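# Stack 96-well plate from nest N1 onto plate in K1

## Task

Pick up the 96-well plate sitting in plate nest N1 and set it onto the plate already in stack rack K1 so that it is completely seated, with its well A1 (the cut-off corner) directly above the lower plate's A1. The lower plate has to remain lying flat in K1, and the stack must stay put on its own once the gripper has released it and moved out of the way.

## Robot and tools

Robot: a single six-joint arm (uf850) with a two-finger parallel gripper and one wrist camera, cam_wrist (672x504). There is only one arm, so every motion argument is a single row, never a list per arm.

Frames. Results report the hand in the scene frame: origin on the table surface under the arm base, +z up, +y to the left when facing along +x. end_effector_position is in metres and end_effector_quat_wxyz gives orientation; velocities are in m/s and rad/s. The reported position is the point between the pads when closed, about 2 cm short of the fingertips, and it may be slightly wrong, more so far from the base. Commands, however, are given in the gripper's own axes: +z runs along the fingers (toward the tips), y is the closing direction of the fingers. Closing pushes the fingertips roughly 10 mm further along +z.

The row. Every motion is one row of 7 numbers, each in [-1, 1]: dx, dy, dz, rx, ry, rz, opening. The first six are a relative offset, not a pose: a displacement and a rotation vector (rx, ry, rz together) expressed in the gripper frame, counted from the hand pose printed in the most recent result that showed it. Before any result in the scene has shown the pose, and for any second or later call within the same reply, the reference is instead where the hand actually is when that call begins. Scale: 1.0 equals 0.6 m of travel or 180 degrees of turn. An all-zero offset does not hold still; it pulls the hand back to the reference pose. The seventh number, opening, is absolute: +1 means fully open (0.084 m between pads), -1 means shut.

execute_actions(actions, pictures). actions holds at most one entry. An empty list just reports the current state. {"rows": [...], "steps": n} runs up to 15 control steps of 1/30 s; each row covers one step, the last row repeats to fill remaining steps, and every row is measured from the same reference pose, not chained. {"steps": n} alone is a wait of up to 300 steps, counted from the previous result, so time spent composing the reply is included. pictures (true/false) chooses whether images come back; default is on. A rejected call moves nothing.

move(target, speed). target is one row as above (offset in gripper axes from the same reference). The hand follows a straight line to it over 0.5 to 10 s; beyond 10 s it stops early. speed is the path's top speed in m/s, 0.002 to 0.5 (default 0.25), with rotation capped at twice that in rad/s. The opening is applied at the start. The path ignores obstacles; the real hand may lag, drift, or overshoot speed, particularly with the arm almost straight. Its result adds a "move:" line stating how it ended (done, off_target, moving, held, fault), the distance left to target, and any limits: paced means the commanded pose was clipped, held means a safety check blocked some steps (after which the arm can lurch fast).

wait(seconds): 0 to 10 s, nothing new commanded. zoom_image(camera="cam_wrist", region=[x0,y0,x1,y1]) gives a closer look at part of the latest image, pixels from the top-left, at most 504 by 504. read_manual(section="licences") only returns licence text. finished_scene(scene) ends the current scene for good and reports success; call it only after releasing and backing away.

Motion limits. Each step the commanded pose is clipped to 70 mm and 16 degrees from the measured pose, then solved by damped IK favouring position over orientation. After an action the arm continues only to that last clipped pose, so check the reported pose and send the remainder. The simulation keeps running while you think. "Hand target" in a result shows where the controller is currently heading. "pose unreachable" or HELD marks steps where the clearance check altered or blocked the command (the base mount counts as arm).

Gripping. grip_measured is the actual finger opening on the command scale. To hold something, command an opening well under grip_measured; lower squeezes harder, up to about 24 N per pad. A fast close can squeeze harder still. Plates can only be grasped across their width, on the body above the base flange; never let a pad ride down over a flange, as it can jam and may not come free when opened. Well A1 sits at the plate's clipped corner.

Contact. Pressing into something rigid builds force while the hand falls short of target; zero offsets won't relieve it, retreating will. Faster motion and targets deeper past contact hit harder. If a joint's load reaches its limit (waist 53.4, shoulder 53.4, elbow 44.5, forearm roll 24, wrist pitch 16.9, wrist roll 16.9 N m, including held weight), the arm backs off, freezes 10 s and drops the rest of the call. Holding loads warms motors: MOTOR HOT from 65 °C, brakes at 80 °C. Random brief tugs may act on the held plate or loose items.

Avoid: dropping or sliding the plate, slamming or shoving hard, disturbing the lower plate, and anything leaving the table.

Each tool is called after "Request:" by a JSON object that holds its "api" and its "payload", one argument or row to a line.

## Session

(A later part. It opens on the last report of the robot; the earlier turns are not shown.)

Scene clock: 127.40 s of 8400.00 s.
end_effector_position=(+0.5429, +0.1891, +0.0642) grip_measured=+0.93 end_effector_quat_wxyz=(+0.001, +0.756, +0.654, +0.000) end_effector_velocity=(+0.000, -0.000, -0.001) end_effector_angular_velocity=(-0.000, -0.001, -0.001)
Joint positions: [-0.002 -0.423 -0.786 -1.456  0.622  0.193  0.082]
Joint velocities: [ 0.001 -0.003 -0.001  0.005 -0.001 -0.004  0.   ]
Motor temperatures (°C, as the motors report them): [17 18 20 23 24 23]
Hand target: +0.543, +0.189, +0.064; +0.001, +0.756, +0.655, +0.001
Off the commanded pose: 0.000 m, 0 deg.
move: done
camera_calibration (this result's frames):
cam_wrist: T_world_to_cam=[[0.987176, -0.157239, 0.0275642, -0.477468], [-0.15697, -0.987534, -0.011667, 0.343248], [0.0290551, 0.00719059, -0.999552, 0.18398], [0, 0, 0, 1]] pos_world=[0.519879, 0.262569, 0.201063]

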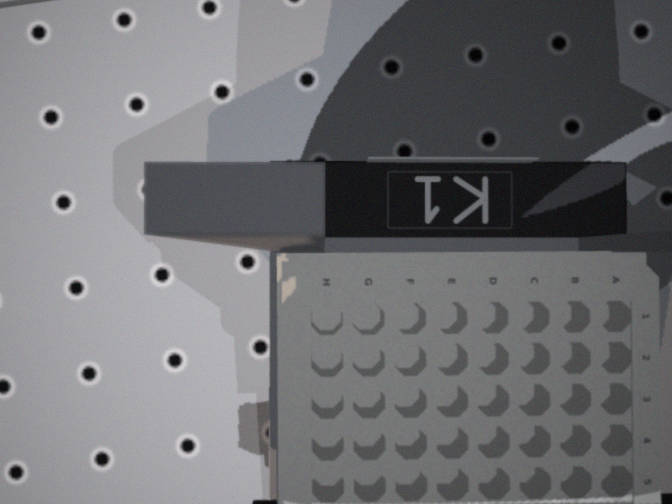

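Request:
{"api": "move", "payload": {
  "target": [0, 0, 0.005, 0, 0, 0, -1],
  "speed": 0.005
}}

Request:
{"api": "move", "payload": {
  "target": [0, 0, 0, 0, 0, 0, 1]
}}

Request:
{"api": "move", "payload": {
  "target": [0, 0, -0.1, 0, 0, 0, 1],
  "speed": 0.02
}}

Scene clock: 131.33 s of 8400.00 s.
end_effector_position=(+0.5431, +0.1898, +0.0613) grip_measured=+0.94 end_effector_quat_wxyz=(+0.000, +0.756, +0.655, +0.001) end_effector_velocity=(-0.000, -0.001, -0.001) end_effector_angular_velocity=(-0.002, +0.001, +0.001)
Joint positions: [ 0.002 -0.43  -0.789 -1.448  0.623  0.187  0.082]
Joint velocities: [ 0.001 -0.003 -0.001  0.001 -0.002 -0.003  0.001]
Motor temperatures (°C, as the motors report them): [17 18 20 23 24 23]
Hand target: +0.543, +0.189, +0.061; +0.001, +0.756, +0.654, +0.000
Off the commanded pose: 0.001 m, 0 deg.
After step 90, 0.13 s passed at rest.
move: done
camera_calibration (this result's frames):
cam_wrist: T_world_to_cam=[[0.987249, -0.156814, 0.027368, -0.477533], [-0.156492, -0.987586, -0.013545, 0.343736], [0.0291523, 0.00908942, -0.999534, 0.180692], [0, 0, 0, 1]] pos_world=[0.519969, 0.262943, 0.198333]

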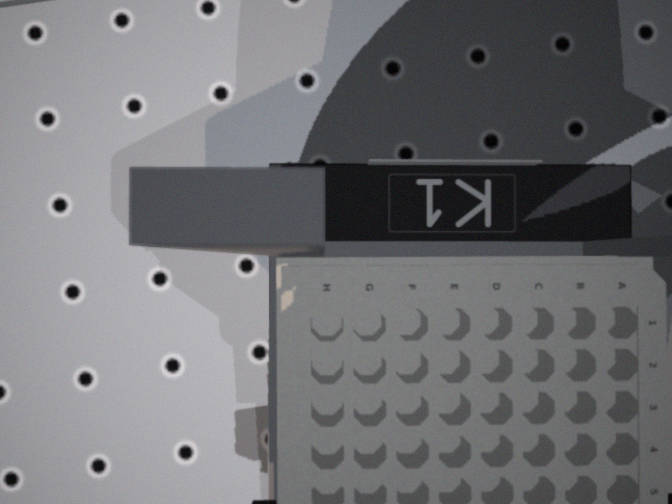

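Scene clock: 131.83 s of 8400.00 s.
end_effector_position=(+0.5428, +0.1901, +0.0611) grip_measured=+1.00 end_effector_quat_wxyz=(-0.000, +0.756, +0.655, +0.001) end_effector_velocity=(+0.002, -0.002, +0.002) end_effector_angular_velocity=(-0.007, -0.005, -0.000)
Joint positions: [ 0.003 -0.43  -0.789 -1.448  0.624  0.187  0.084]
Joint velocities: [-0.003  0.002 -0.001  0.001 -0.006 -0.001  0.   ]
Motor temperatures (°C, as the motors report them): [17 18 20 23 24 23]
Hand target: +0.543, +0.190, +0.061; +0.000, +0.756, +0.655, +0.001
Off the commanded pose: 0.000 m, 0 deg.
move: done
camera_calibration (this result's frames):
cam_wrist: T_world_to_cam=[[0.987295, -0.156646, 0.0266549, -0.477244], [-0.156305, -0.987603, -0.0144443, 0.343959], [0.0285871, 0.0100945, -0.99954, 0.180636], [0, 0, 0, 1]] pos_world=[0.519779, 0.263113, 0.198242]

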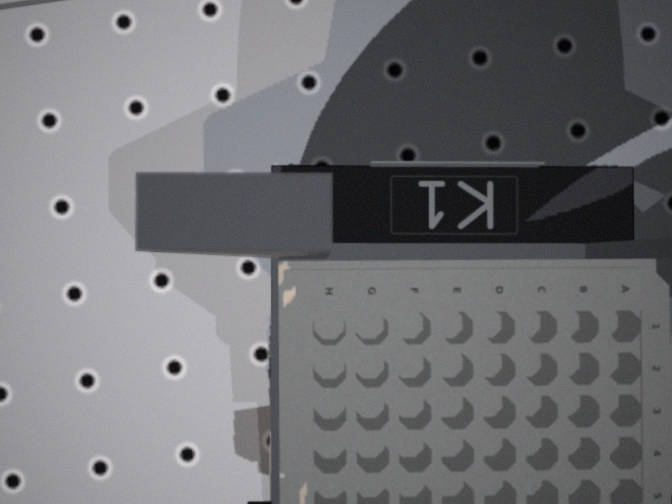

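Scene clock: 135.13 s of 8400.00 s.
end_effector_position=(+0.5426, +0.1900, +0.1208) grip_measured=+1.00 end_effector_quat_wxyz=(-0.000, +0.756, +0.655, +0.001) end_effector_velocity=(-0.000, -0.000, +0.002) end_effector_angular_velocity=(-0.000, +0.000, -0.001)
Joint positions: [-0.077 -0.299 -0.742 -1.636  0.653  0.329  0.084]
Joint velocities: [-0.003  0.003  0.001 -0.006  0.001  0.005 -0.   ]
Motor temperatures (°C, as the motors report them): [17 18 20 23 24 23]
Hand target: +0.543, +0.190, +0.121; -0.000, +0.756, +0.655, +0.001
Off the commanded pose: 0.000 m, 0 deg.
move: done
camera_calibration (this result's frames):
cam_wrist: T_world_to_cam=[[0.987295, -0.156648, 0.0266523, -0.478668], [-0.156305, -0.987602, -0.0145249, 0.344699], [0.0285972, 0.0101745, -0.999539, 0.240235], [0, 0, 0, 1]] pos_world=[0.519594, 0.262999, 0.257889]

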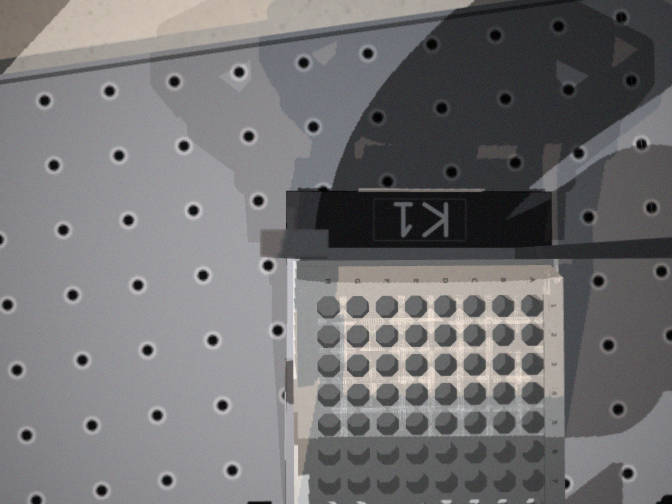

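Released cleanly. Lift and view.

Request:
{"api": "move", "payload": {
  "target": [-0.08, 0, -0.3, 0, 0, 0, 1],
  "speed": 0.2
}}

Request:
{"api": "zoom_image", "payload": {
  "camera": "cam_wrist",
  "region": [200, 60, 560, 400]
}}

Scene clock: 139.03 s of 8400.00 s.
end_effector_position=(+0.5356, +0.1424, +0.2999) grip_measured=+1.00 end_effector_quat_wxyz=(-0.000, +0.756, +0.655, +0.001) end_effector_velocity=(+0.000, -0.000, +0.002) end_effector_angular_velocity=(+0.001, -0.000, -0.000)
Joint positions: [-0.445 -0.052 -0.734 -2.118  0.912  0.563  0.084]
Joint velocities: [-0.005  0.002 -0.002 -0.004  0.005  0.002 -0.   ]
Motor temperatures (°C, as the motors report them): [17 18 20 23 24 23]
Hand target: +0.536, +0.142, +0.300; -0.000, +0.756, +0.655, +0.001
Off the commanded pose: 0.001 m, 0 deg.
move: done
camera_calibration (this result's frames):
cam_wrist: T_world_to_cam=[[0.9873, -0.156628, 0.026564, -0.483919], [-0.156277, -0.987602, -0.0148278, 0.299299], [0.0285571, 0.0104882, -0.999537, 0.419922], [0, 0, 0, 1]] pos_world=[0.512555, 0.215389, 0.437021]

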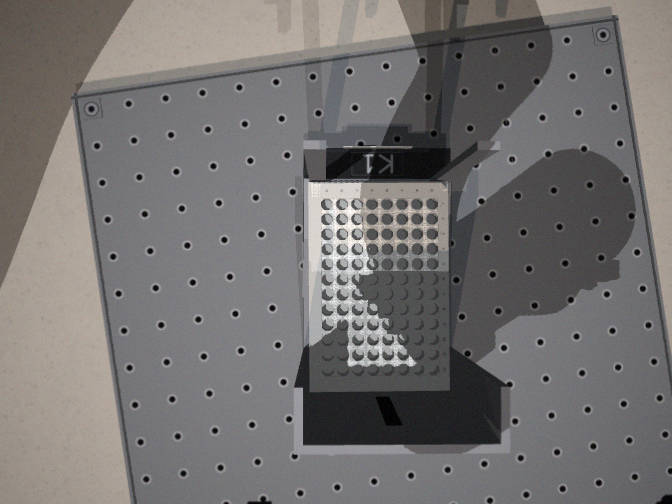

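Region (200, 60, 560, 400) of cam_wrist's 672x504 image, scaled by 1.400, with more detail than that image has.

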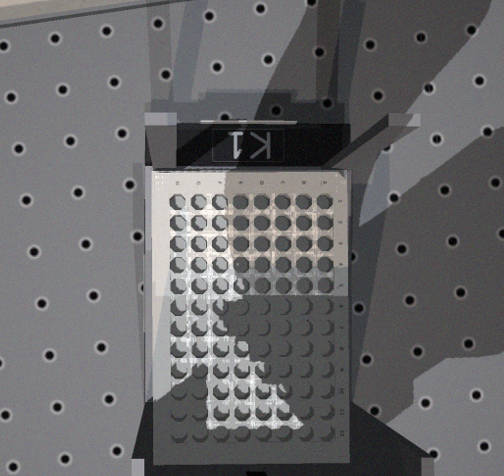

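Request:
{"api": "finished_scene", "payload": {
  "scene": 2
}}

The scene is finished: the task was done.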